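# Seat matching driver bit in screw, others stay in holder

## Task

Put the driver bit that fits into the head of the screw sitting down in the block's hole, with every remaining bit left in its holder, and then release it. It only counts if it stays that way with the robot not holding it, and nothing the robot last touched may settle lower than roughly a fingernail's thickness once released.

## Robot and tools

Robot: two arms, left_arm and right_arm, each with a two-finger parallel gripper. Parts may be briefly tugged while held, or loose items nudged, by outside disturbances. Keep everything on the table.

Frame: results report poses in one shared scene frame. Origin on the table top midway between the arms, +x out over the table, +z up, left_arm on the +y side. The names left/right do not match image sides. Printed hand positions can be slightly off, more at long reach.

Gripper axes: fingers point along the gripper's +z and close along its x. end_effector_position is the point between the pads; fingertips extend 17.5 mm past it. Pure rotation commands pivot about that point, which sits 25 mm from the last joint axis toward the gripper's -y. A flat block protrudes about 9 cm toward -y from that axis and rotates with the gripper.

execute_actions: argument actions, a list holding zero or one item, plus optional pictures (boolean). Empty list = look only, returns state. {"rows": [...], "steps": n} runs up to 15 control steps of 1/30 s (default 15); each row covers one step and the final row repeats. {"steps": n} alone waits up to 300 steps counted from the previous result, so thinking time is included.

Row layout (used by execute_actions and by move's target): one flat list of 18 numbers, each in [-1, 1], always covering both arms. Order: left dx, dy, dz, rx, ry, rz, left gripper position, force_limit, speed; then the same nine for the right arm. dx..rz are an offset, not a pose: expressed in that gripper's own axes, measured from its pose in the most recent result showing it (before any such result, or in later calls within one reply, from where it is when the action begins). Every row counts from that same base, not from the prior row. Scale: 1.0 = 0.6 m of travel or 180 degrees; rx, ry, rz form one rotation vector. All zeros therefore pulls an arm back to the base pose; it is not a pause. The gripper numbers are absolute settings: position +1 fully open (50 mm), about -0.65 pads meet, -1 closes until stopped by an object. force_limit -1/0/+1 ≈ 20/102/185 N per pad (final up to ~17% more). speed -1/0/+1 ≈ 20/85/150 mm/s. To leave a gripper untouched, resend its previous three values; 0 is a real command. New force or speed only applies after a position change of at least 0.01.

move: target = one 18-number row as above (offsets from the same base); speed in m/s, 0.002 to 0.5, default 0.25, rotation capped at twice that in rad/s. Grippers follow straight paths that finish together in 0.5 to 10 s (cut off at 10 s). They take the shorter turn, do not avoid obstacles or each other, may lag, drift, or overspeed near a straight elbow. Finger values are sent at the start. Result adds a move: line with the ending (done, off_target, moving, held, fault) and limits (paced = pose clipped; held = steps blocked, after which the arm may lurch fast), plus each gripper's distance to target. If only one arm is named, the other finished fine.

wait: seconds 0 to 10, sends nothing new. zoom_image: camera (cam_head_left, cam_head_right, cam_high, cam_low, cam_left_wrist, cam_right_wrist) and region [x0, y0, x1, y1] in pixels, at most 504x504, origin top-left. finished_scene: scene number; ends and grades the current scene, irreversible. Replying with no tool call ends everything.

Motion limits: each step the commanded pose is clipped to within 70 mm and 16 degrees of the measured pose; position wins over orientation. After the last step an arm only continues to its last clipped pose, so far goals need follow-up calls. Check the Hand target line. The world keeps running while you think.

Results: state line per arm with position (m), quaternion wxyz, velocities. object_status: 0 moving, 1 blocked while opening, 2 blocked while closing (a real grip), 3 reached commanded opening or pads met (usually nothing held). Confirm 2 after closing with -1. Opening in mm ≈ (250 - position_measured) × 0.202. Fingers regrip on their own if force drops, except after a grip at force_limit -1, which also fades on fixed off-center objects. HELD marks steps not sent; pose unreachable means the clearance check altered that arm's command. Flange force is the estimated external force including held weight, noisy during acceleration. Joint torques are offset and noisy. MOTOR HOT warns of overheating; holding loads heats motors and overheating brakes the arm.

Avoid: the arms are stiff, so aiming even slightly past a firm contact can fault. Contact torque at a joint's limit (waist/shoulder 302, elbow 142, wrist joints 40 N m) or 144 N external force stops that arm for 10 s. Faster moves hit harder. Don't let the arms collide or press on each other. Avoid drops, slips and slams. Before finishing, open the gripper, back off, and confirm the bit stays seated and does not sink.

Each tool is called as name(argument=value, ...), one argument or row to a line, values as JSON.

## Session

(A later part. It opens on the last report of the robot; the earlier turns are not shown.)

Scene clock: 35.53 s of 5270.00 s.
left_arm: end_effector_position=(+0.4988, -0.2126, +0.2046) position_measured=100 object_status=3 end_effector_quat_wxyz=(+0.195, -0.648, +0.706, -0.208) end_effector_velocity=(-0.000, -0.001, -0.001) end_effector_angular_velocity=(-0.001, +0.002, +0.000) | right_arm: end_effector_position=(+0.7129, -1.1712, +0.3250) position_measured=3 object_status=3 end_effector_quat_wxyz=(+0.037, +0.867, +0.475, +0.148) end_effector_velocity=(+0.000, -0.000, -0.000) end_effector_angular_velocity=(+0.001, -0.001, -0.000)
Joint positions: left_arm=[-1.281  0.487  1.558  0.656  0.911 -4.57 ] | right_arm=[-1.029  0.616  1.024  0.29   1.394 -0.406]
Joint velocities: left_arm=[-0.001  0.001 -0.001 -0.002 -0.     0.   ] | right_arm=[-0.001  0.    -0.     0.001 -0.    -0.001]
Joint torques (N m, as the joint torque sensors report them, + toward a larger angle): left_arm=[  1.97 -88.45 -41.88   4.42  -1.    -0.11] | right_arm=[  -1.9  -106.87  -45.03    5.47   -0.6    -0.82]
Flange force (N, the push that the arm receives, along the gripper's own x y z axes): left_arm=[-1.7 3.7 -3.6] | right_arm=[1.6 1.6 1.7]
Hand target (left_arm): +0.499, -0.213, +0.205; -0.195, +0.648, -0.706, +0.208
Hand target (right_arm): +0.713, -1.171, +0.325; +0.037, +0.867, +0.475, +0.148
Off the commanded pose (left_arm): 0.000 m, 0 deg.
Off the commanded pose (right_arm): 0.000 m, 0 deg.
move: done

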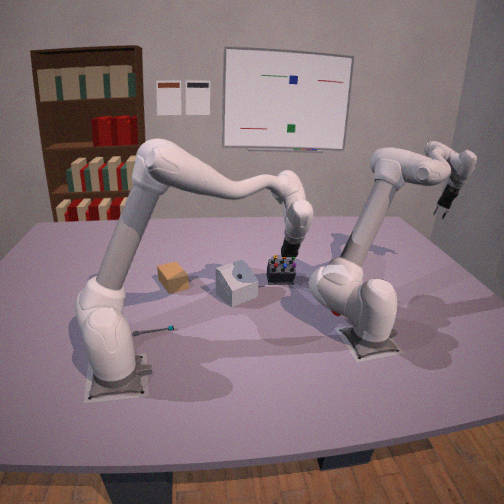

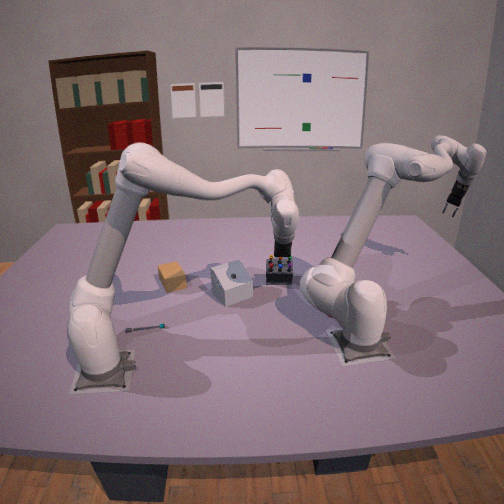

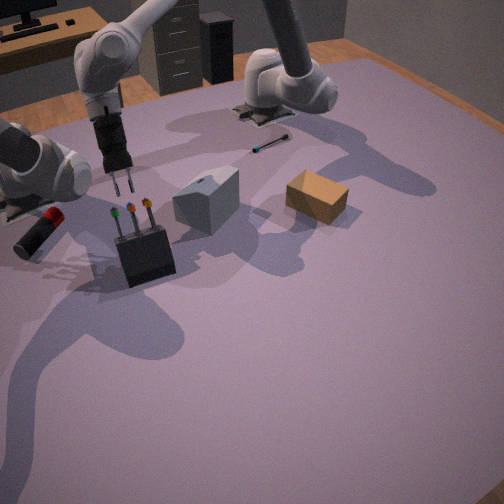

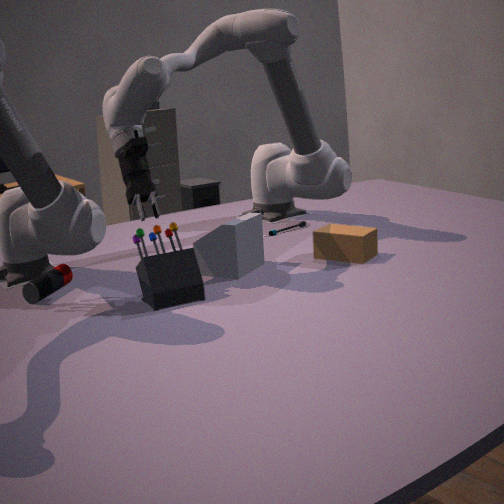

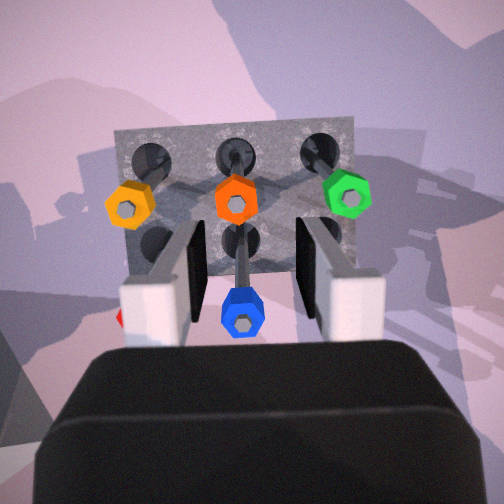

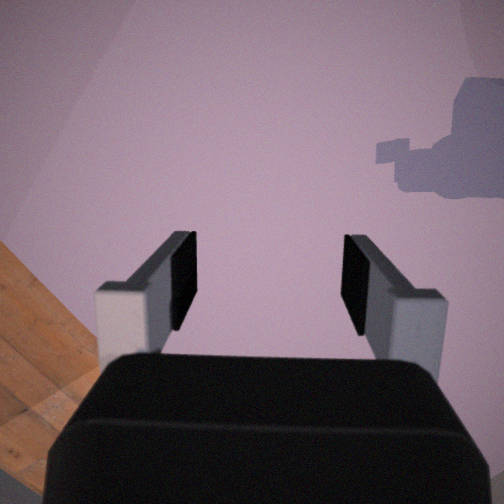

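move(
  target=[-0.078,0.064,0.045,0.023,-0.007,-0.133,0.35,-0.2,-0.5,0,0,0,0,0,0,1,0,0],
  speed=0.15,
)

Scene clock: 43.20 s of 5270.00 s.
left_arm: end_effector_position=(+0.4858, -0.1642, +0.1614) position_measured=100 object_status=3 end_effector_quat_wxyz=(-0.179, +0.775, -0.547, +0.263) end_effector_velocity=(-0.001, -0.001, +0.000) end_effector_angular_velocity=(-0.001, +0.000, -0.002) | right_arm: end_effector_position=(+0.7129, -1.1712, +0.3250) position_measured=3 object_status=3 end_effector_quat_wxyz=(+0.037, +0.867, +0.475, +0.148) end_effector_velocity=(-0.000, -0.001, -0.001) end_effector_angular_velocity=(+0.000, +0.001, -0.001)
Joint positions: left_arm=[-1.3    0.479  1.685  0.809  0.865 -5.162] | right_arm=[-1.029  0.616  1.024  0.29   1.394 -0.406]
Joint velocities: left_arm=[-0.001  0.    -0.    -0.    -0.001 -0.   ] | right_arm=[-0.001  0.001  0.001 -0.001 -0.001  0.   ]
Joint torques (N m, as the joint torque sensors report them, + toward a larger angle): left_arm=[  0.55 -89.25 -39.54   3.76  -0.49   0.01] | right_arm=[   0.79 -106.73  -44.64    5.41   -0.38   -0.39]
Flange force (N, the push that the arm receives, along the gripper's own x y z axes): left_arm=[0.8 1.9 0.4] | right_arm=[-1.1 1.0 0.9]
Hand target (left_arm): +0.486, -0.164, +0.161; -0.179, +0.775, -0.547, +0.263
Hand target (right_arm): +0.713, -1.171, +0.325; +0.037, +0.867, +0.475, +0.148
Off the commanded pose (left_arm): 0.000 m, 0 deg.
Off the commanded pose (right_arm): 0.000 m, 0 deg.
After step 90, 2.97 s passed at rest.
move: done

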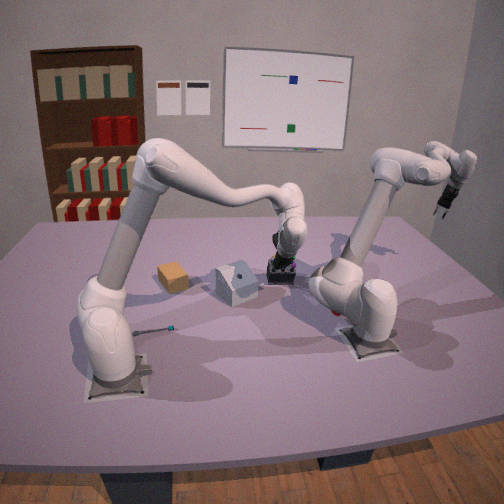

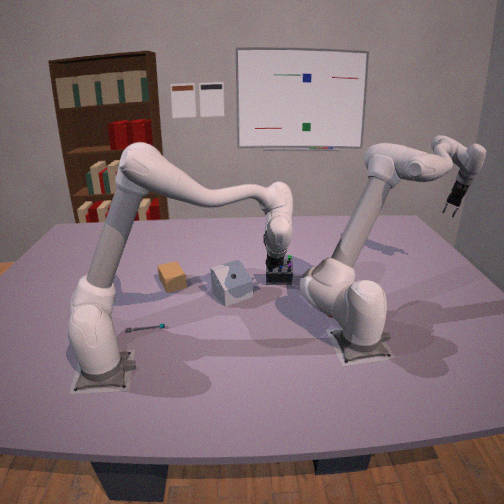

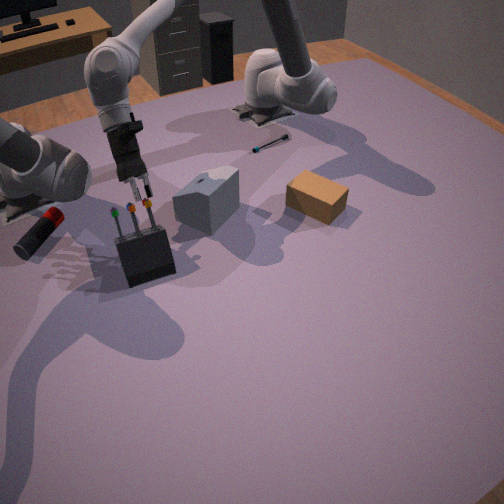

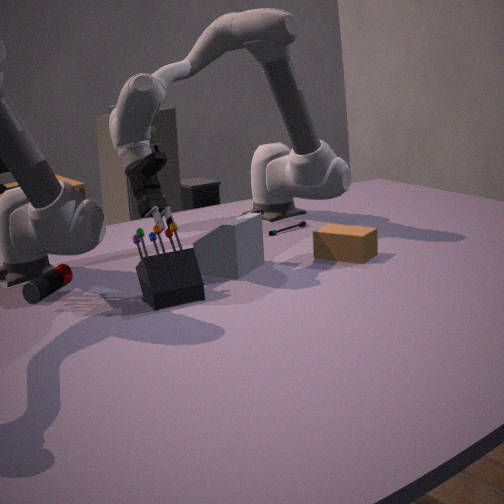

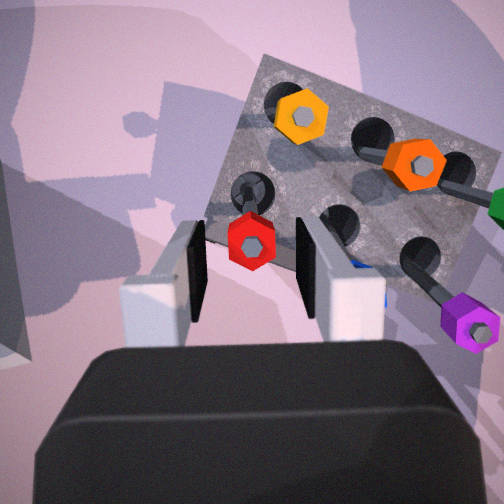

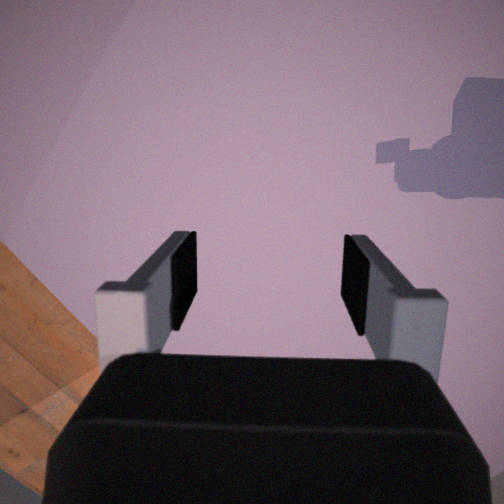

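move(
  target=[0,0,0.051,0,0,0,0.35,-0.2,-0.5,0,0,0,0,0,0,1,0,0],
  speed=0.05,
)

move(
  target=[0,0,0,0,0,0,-1,-0.2,-0.5,0,0,0,0,0,0,1,0,0],
)

move(
  target=[0.006,-0.017,-0.15,0,0,0,-1,-0.2,-0.5,0,0,0,0,0,0,1,0,0],
  speed=0.04,
)

move(
  target=[0,0,-0.15,0,0,0,-1,-0.2,-0.5,0,0,0,0,0,0,1,0,0],
  speed=0.1,
)

zoom_image(
  camera="cam_left_wrist",
  region=[200,150,300,250],
)

Scene clock: 52.07 s of 5270.00 s.
left_arm: end_effector_position=(+0.5042, -0.1646, +0.1370) position_measured=100 object_status=3 end_effector_quat_wxyz=(-0.179, +0.775, -0.547, +0.263) end_effector_velocity=(+0.001, -0.001, +0.001) end_effector_angular_velocity=(-0.002, -0.000, -0.000) | right_arm: end_effector_position=(+0.7129, -1.1712, +0.3250) position_measured=3 object_status=3 end_effector_quat_wxyz=(+0.037, +0.867, +0.475, +0.148) end_effector_velocity=(+0.001, +0.001, -0.000) end_effector_angular_velocity=(+0.001, -0.001, +0.001)
Joint positions: left_arm=[-1.278  0.514  1.682  0.831  0.83  -5.176] | right_arm=[-1.029  0.616  1.024  0.29   1.394 -0.406]
Joint velocities: left_arm=[ 0.     0.    -0.003 -0.001 -0.     0.001] | right_arm=[ 0.001  0.    -0.     0.001 -0.     0.   ]
Joint torques (N m, as the joint torque sensors report them, + toward a larger angle): left_arm=[  1.74 -87.86 -39.6    3.48  -0.19  -0.12] | right_arm=[   1.06 -106.33  -43.93    5.27   -0.44   -0.68]
Flange force (N, the push that the arm receives, along the gripper's own x y z axes): left_arm=[-5.0 0.8 -5.0] | right_arm=[-1.5 2.7 -0.3]
Hand target (left_arm): +0.504, -0.165, +0.137; -0.179, +0.775, -0.547, +0.263
Hand target (right_arm): +0.713, -1.171, +0.325; +0.037, +0.867, +0.475, +0.148
Off the commanded pose (left_arm): 0.000 m, 0 deg.
Off the commanded pose (right_arm): 0.000 m, 0 deg.
After step 90, 5.03 s passed at rest.
move: done

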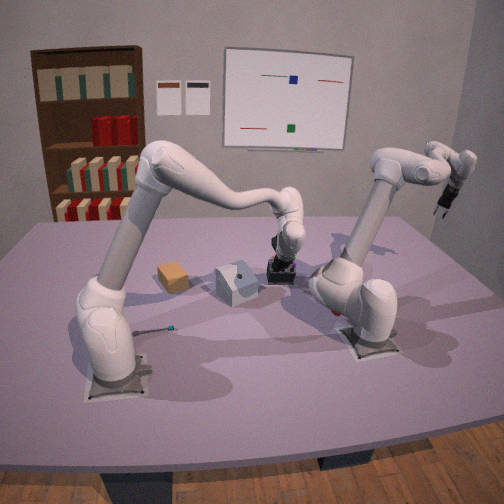

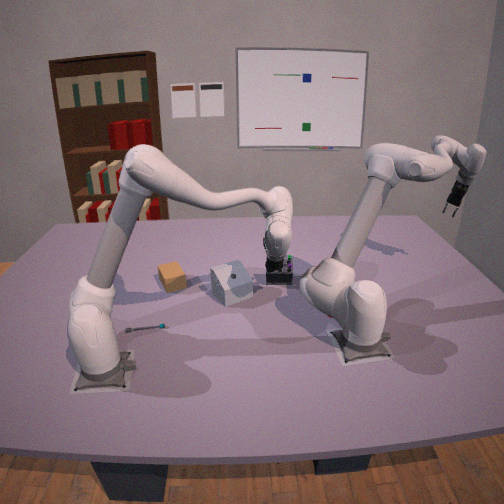

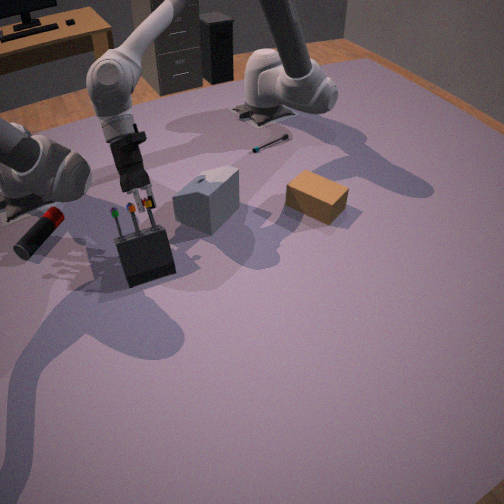

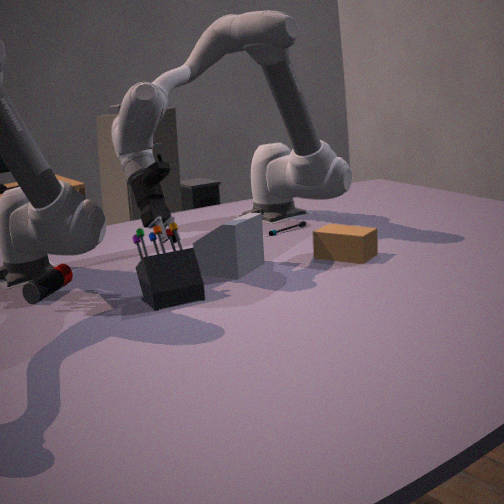

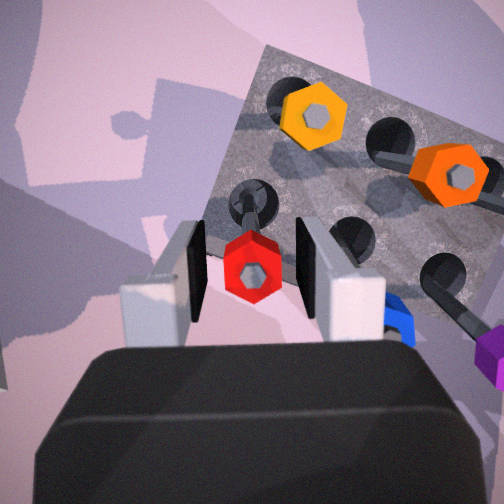

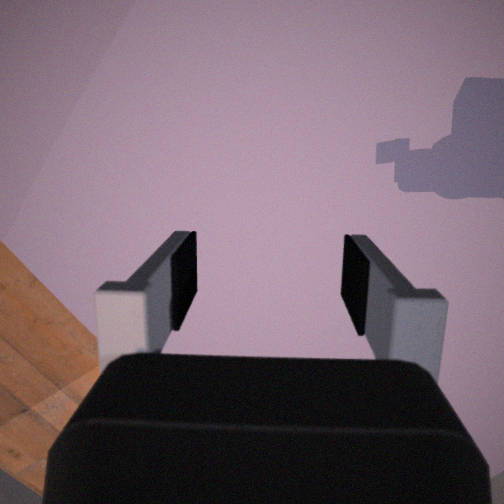

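Scene clock: 52.57 s of 5270.00 s.
left_arm: end_effector_position=(+0.5042, -0.1646, +0.1370) position_measured=175 object_status=2 end_effector_quat_wxyz=(-0.179, +0.775, -0.547, +0.263) end_effector_velocity=(+0.001, +0.000, +0.002) end_effector_angular_velocity=(-0.003, -0.000, +0.002) | right_arm: end_effector_position=(+0.7129, -1.1712, +0.3250) position_measured=3 object_status=3 end_effector_quat_wxyz=(+0.037, +0.867, +0.475, +0.148) end_effector_velocity=(-0.001, -0.000, -0.000) end_effector_angular_velocity=(+0.000, +0.001, -0.000)
Joint positions: left_arm=[-1.278  0.514  1.682  0.831  0.83  -5.176] | right_arm=[-1.029  0.616  1.024  0.29   1.394 -0.406]
Joint velocities: left_arm=[ 0.001 -0.002 -0.001 -0.001  0.    -0.   ] | right_arm=[-0.001  0.     0.    -0.001  0.     0.   ]
Joint torques (N m, as the joint torque sensors report them, + toward a larger angle): left_arm=[ -0.08 -89.11 -39.07   3.58  -0.12  -0.07] | right_arm=[  -0.03 -107.88  -43.91    5.35   -0.36   -0.44]
Flange force (N, the push that the arm receives, along the gripper's own x y z axes): left_arm=[-3.1 -1.0 -1.9] | right_arm=[-1.5 5.7 0.9]
Hand target (left_arm): +0.504, -0.165, +0.137; -0.179, +0.775, -0.547, +0.263
Hand target (right_arm): +0.713, -1.171, +0.325; +0.037, +0.867, +0.475, +0.148
Off the commanded pose (left_arm): 0.000 m, 0 deg.
Off the commanded pose (right_arm): 0.000 m, 0 deg.
move: done

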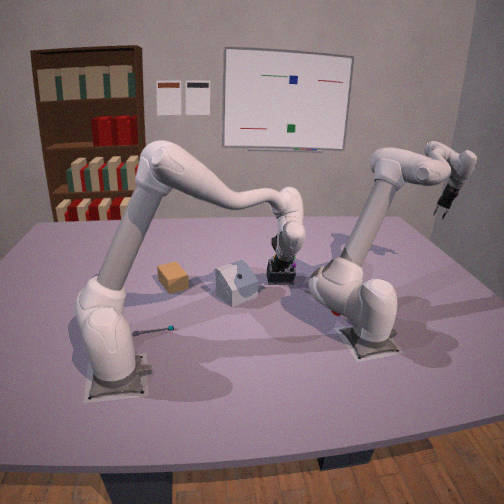

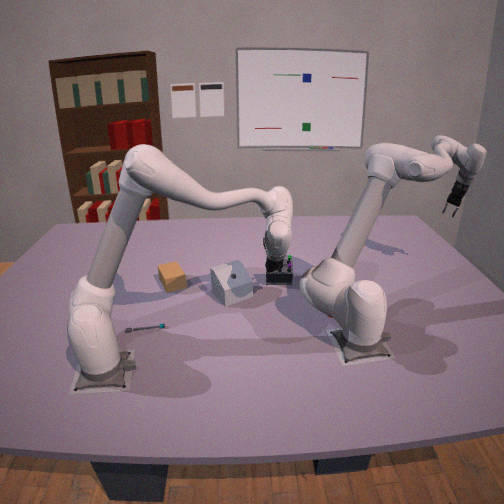

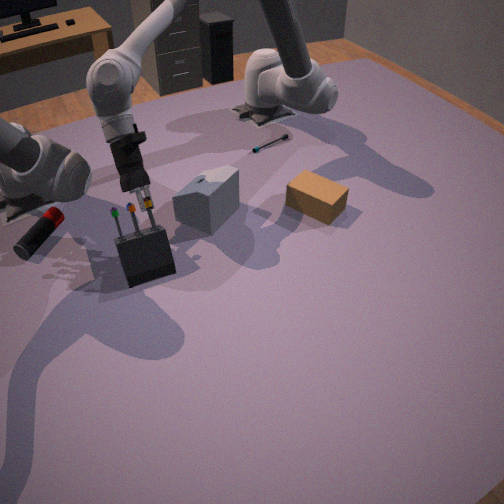

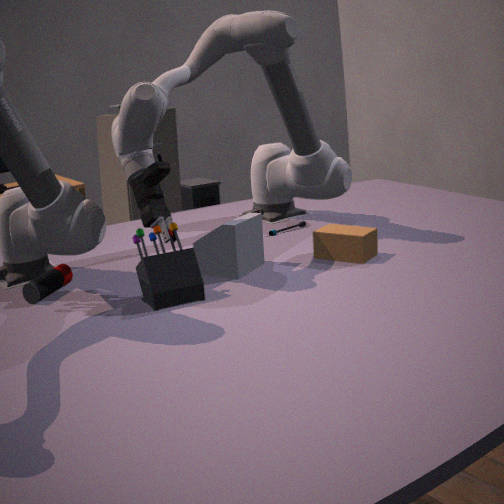

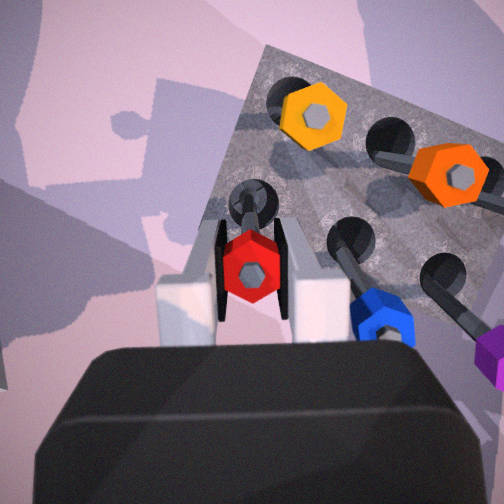

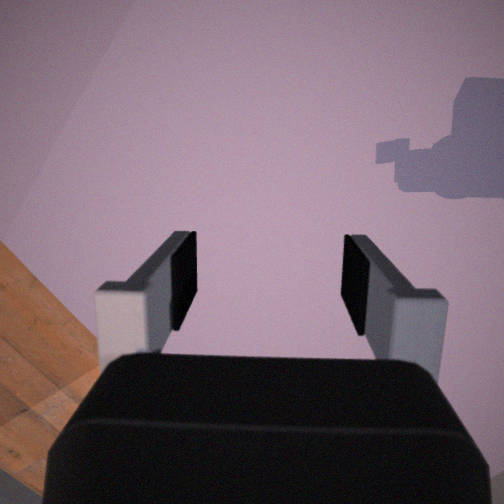

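Scene clock: 55.07 s of 5270.00 s.
left_arm: end_effector_position=(+0.4586, -0.1634, +0.2153) position_measured=175 object_status=2 end_effector_quat_wxyz=(-0.179, +0.775, -0.547, +0.263) end_effector_velocity=(+0.001, +0.001, +0.000) end_effector_angular_velocity=(-0.001, +0.000, +0.001) | right_arm: end_effector_position=(+0.7129, -1.1712, +0.3250) position_measured=3 object_status=3 end_effector_quat_wxyz=(+0.037, +0.867, +0.475, +0.148) end_effector_velocity=(-0.002, -0.002, +0.001) end_effector_angular_velocity=(-0.002, -0.001, -0.002)
Joint positions: left_arm=[-1.333  0.417  1.669  0.764  0.94  -5.117] | right_arm=[-1.029  0.616  1.024  0.29   1.394 -0.406]
Joint velocities: left_arm=[ 0.001 -0.001  0.001 -0.    -0.     0.   ] | right_arm=[-0.002 -0.001 -0.001 -0.001 -0.    -0.   ]
Joint torques (N m, as the joint torque sensors report them, + toward a larger angle): left_arm=[  0.03 -83.36 -41.69   4.39  -0.51  -0.14] | right_arm=[  -1.28 -107.3   -45.13    5.53   -0.33   -0.71]
Flange force (N, the push that the arm receives, along the gripper's own x y z axes): left_arm=[-2.0 1.0 0.0] | right_arm=[1.0 1.1 1.8]
Hand target (left_arm): +0.459, -0.163, +0.215; -0.179, +0.775, -0.547, +0.263
Hand target (right_arm): +0.713, -1.171, +0.325; +0.037, +0.867, +0.475, +0.148
Off the commanded pose (left_arm): 0.000 m, 0 deg.
Off the commanded pose (right_arm): 0.000 m, 0 deg.
move: done

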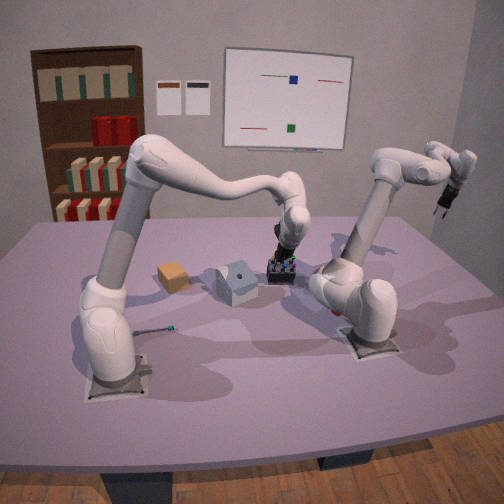

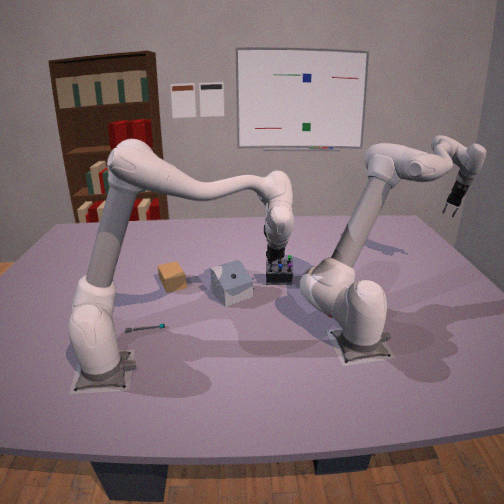

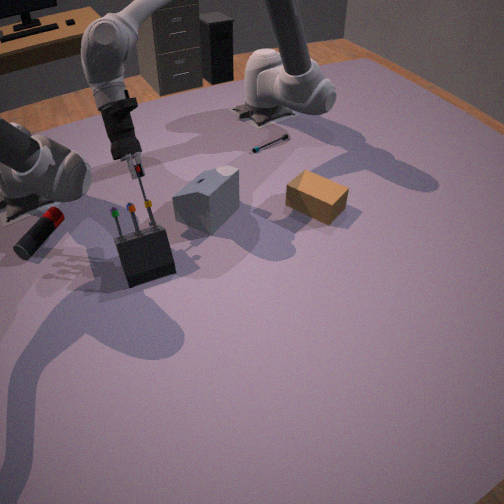

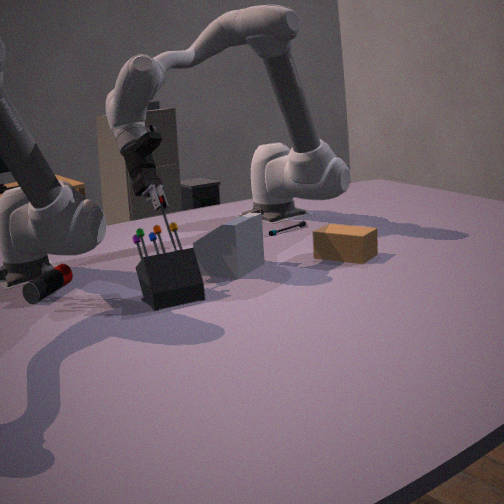

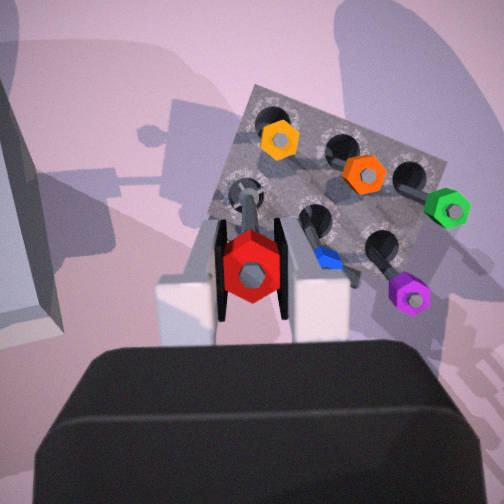

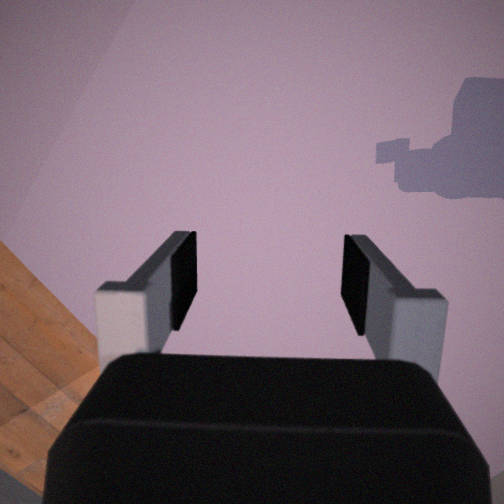

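Scene clock: 56.27 s of 5270.00 s.
left_arm: end_effector_position=(+0.4043, -0.1623, +0.2871) position_measured=175 object_status=2 end_effector_quat_wxyz=(-0.179, +0.775, -0.547, +0.263) end_effector_velocity=(-0.000, -0.000, +0.000) end_effector_angular_velocity=(+0.001, -0.001, -0.001) | right_arm: end_effector_position=(+0.7129, -1.1712, +0.3250) position_measured=3 object_status=3 end_effector_quat_wxyz=(+0.037, +0.867, +0.475, +0.148) end_effector_velocity=(-0.000, -0.001, +0.001) end_effector_angular_velocity=(-0.001, +0.000, -0.000)
Joint positions: left_arm=[-1.403  0.334  1.646  0.716  1.06  -5.087] | right_arm=[-1.029  0.616  1.024  0.29   1.394 -0.406]
Joint velocities: left_arm=[-0.001 -0.    -0.     0.002  0.001  0.   ] | right_arm=[-0.    -0.    -0.001 -0.001  0.    -0.   ]
Joint torques (N m, as the joint torque sensors report them, + toward a larger angle): left_arm=[  1.17 -78.69 -44.45   4.98  -0.4   -0.17] | right_arm=[  -0.64 -109.51  -44.39    5.27   -0.38   -0.54]
Flange force (N, the push that the arm receives, along the gripper's own x y z axes): left_arm=[-2.8 2.3 0.6] | right_arm=[-1.4 7.1 1.8]
Hand target (left_arm): +0.404, -0.162, +0.287; -0.179, +0.775, -0.547, +0.263
Hand target (right_arm): +0.713, -1.171, +0.325; +0.037, +0.867, +0.475, +0.148
Off the commanded pose (left_arm): 0.000 m, 0 deg.
Off the commanded pose (right_arm): 0.000 m, 0 deg.
move: done

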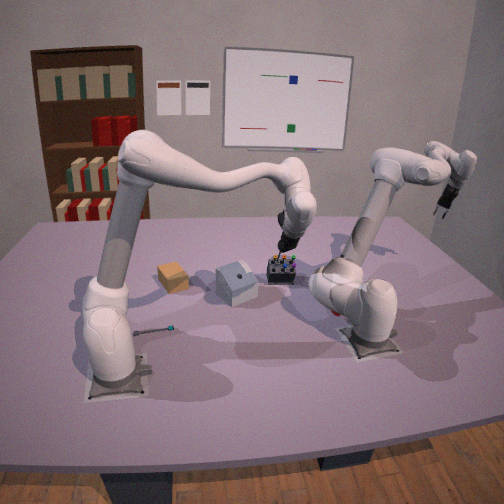

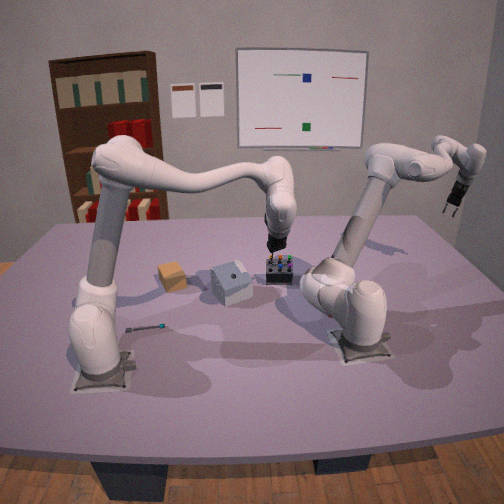

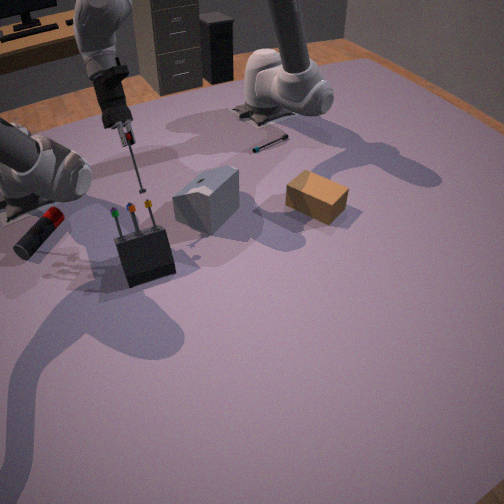

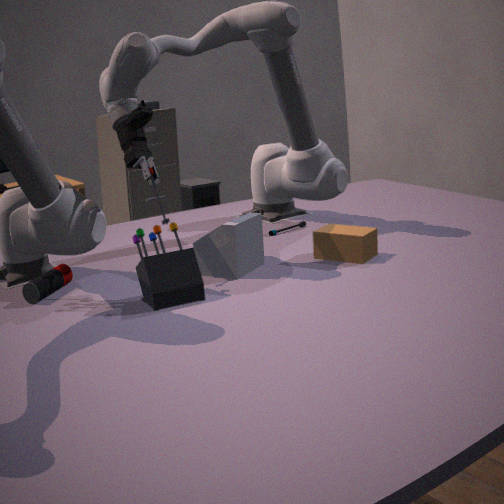

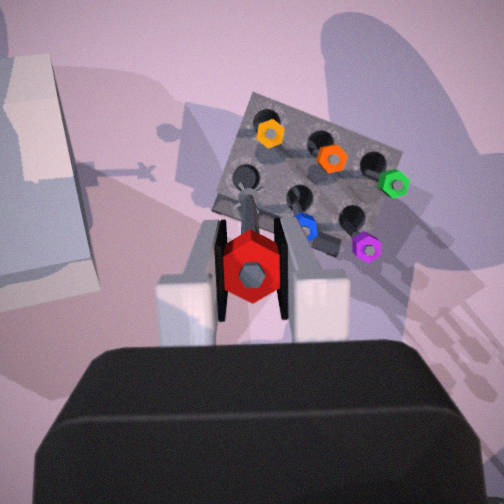

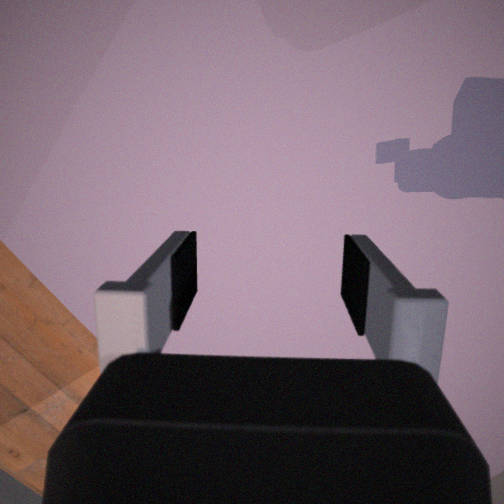

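Region (200, 150, 300, 250) of cam_left_wrist's 504x504 image, scaled by 5.040, with more detail than that image has.

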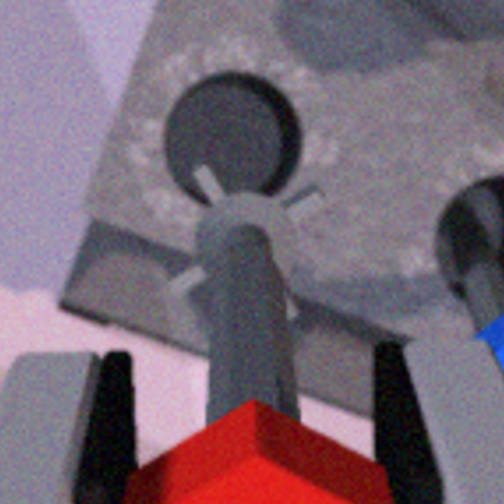

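move(
  target=[-0.229,-0.024,0.0065,-0.0326,-0.1003,0.0474,-1,-0.2,-0.5,0,0,0,0,0,0,1,0,0],
  speed=0.12,
)

zoom_image(
  camera="cam_left_wrist",
  region=[200,150,300,250],
)

Scene clock: 65.40 s of 5270.00 s.
left_arm: end_effector_position=(+0.3814, -0.0282, +0.2630) position_measured=175 object_status=2 end_effector_quat_wxyz=(-0.241, +0.772, -0.580, +0.096) end_effector_velocity=(+0.000, -0.000, +0.001) end_effector_angular_velocity=(+0.001, -0.002, -0.001) | right_arm: end_effector_position=(+0.7129, -1.1712, +0.3250) position_measured=3 object_status=3 end_effector_quat_wxyz=(+0.037, +0.867, +0.475, +0.148) end_effector_velocity=(+0.001, +0.000, -0.000) end_effector_angular_velocity=(+0.000, -0.000, +0.001)
Joint positions: left_arm=[-1.341  0.275  1.73   0.539  1.288 -4.828] | right_arm=[-1.029  0.616  1.024  0.29   1.394 -0.406]
Joint velocities: left_arm=[-0.001  0.    -0.001  0.002  0.001  0.   ] | right_arm=[ 0.001  0.    -0.     0.    -0.    -0.001]
Joint torques (N m, as the joint torque sensors report them, + toward a larger angle): left_arm=[ -0.5  -67.62 -41.53   4.78   0.1   -0.02] | right_arm=[   0.3  -108.59  -44.17    5.51   -0.26   -0.52]
Flange force (N, the push that the arm receives, along the gripper's own x y z axes): left_arm=[-4.2 0.3 -0.1] | right_arm=[-1.4 5.8 1.3]
Hand target (left_arm): +0.381, -0.028, +0.263; -0.241, +0.772, -0.580, +0.096
Hand target (right_arm): +0.713, -1.171, +0.325; +0.037, +0.867, +0.475, +0.148
Off the commanded pose (left_arm): 0.000 m, 0 deg.
Off the commanded pose (right_arm): 0.000 m, 0 deg.
After step 90, 4.37 s passed at rest.
move: done

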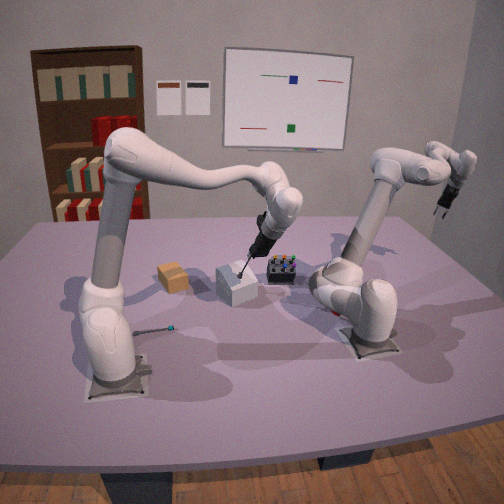

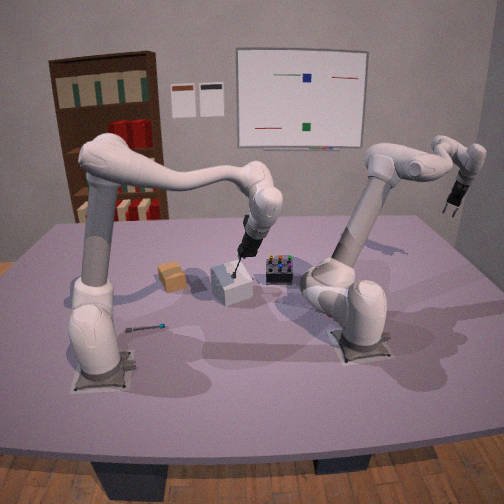

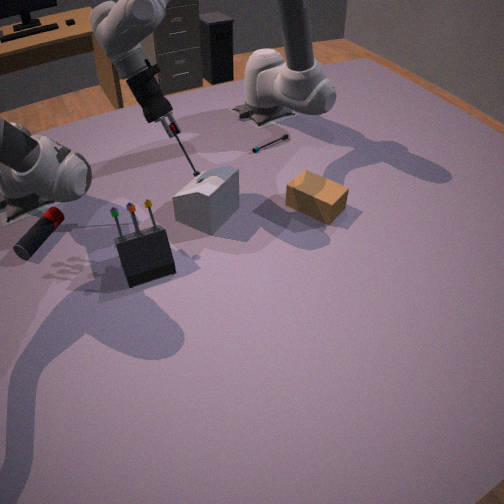

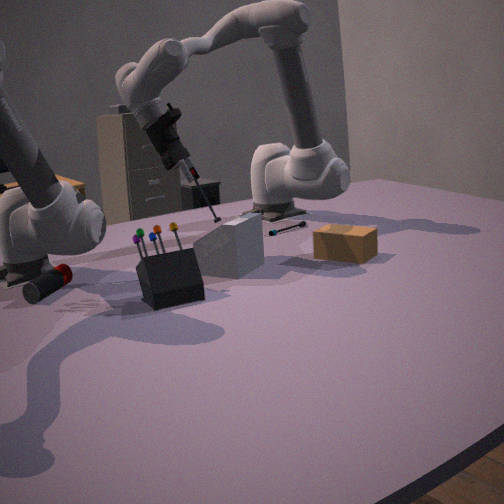

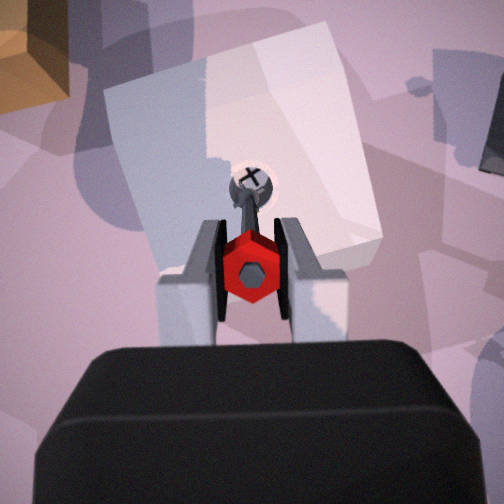

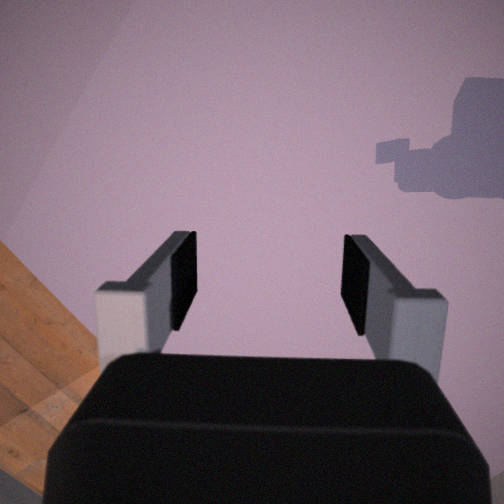

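Region (200, 150, 300, 250) of cam_left_wrist's 504x504 image, scaled by 5.040, with more detail than that image has.

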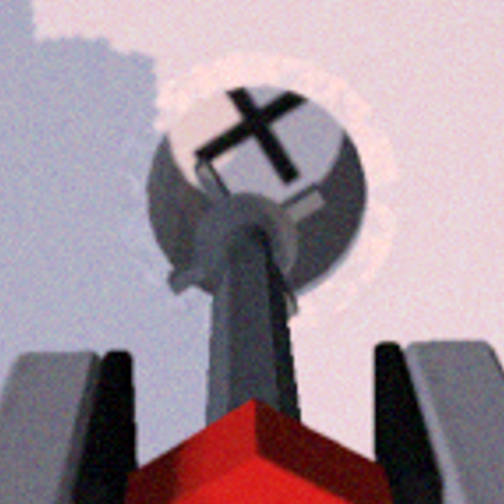

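move(
  target=[0.0025,-0.001,0.04,0,0,0,-1,-0.2,-0.5,0,0,0,0,0,0,1,0,0],
  speed=0.03,
)

zoom_image(
  camera="cam_left_wrist",
  region=[200,150,300,250],
)

Scene clock: 70.27 s of 5270.00 s.
left_arm: end_effector_position=(+0.3926, -0.0233, +0.2423) position_measured=175 object_status=2 end_effector_quat_wxyz=(-0.241, +0.772, -0.580, +0.096) end_effector_velocity=(-0.001, +0.000, +0.000) end_effector_angular_velocity=(+0.000, +0.001, -0.001) | right_arm: end_effector_position=(+0.7129, -1.1712, +0.3250) position_measured=3 object_status=3 end_effector_quat_wxyz=(+0.037, +0.867, +0.475, +0.148) end_effector_velocity=(+0.001, +0.001, +0.001) end_effector_angular_velocity=(-0.002, +0.000, +0.002)
Joint positions: left_arm=[-1.322  0.29   1.751  0.548  1.249 -4.833] | right_arm=[-1.029  0.616  1.024  0.29   1.394 -0.406]
Joint velocities: left_arm=[-0.001 -0.001  0.001 -0.001  0.     0.001] | right_arm=[ 0.002 -0.001 -0.    -0.001 -0.    -0.001]
Joint torques (N m, as the joint torque sensors report them, + toward a larger angle): left_arm=[  0.14 -71.42 -41.68   4.63   0.41   0.14] | right_arm=[  -0.18 -110.21  -44.72    5.38   -0.54   -0.45]
Flange force (N, the push that the arm receives, along the gripper's own x y z axes): left_arm=[-1.7 2.1 1.7] | right_arm=[-1.5 7.0 1.8]
Hand target (left_arm): +0.393, -0.023, +0.242; -0.241, +0.772, -0.580, +0.096
Hand target (right_arm): +0.713, -1.171, +0.325; +0.037, +0.867, +0.475, +0.148
Off the commanded pose (left_arm): 0.000 m, 0 deg.
Off the commanded pose (right_arm): 0.000 m, 0 deg.
After step 90, 0.83 s passed at rest.
move: done

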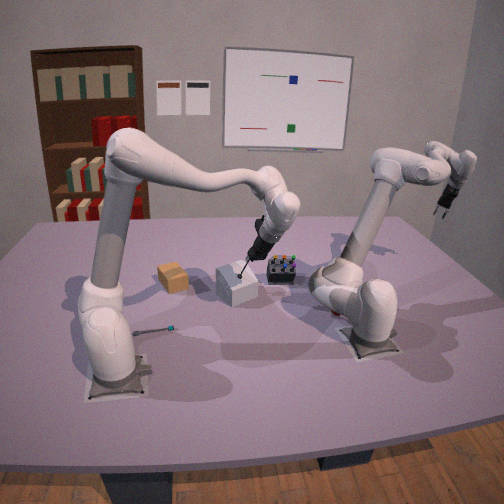

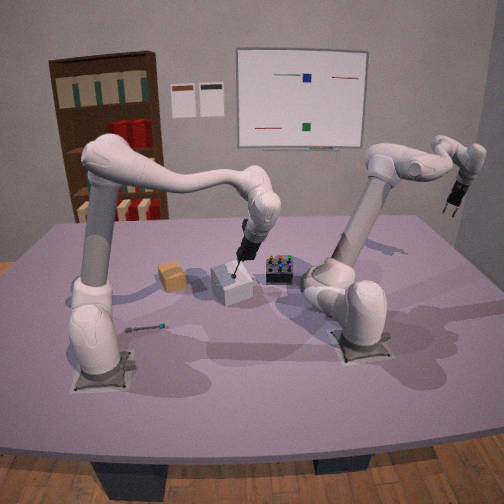

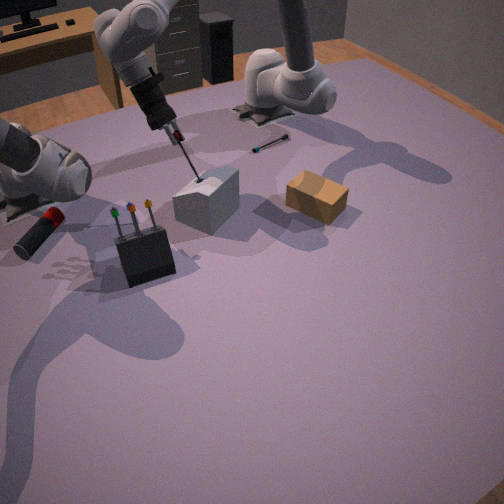

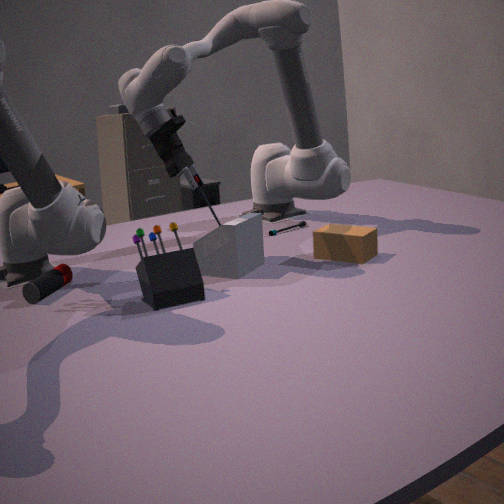

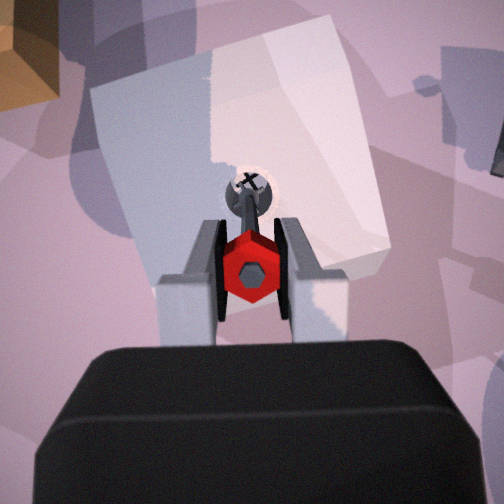

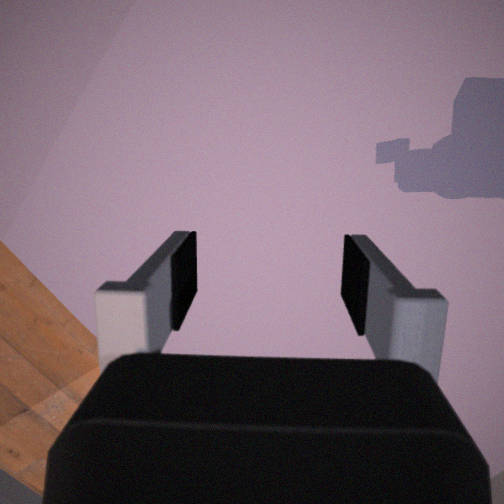

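Region (200, 150, 300, 250) of cam_left_wrist's 504x504 image, scaled by 5.040, with more detail than that image has.

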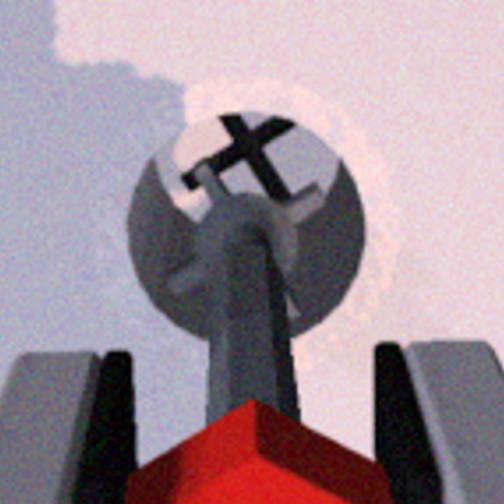

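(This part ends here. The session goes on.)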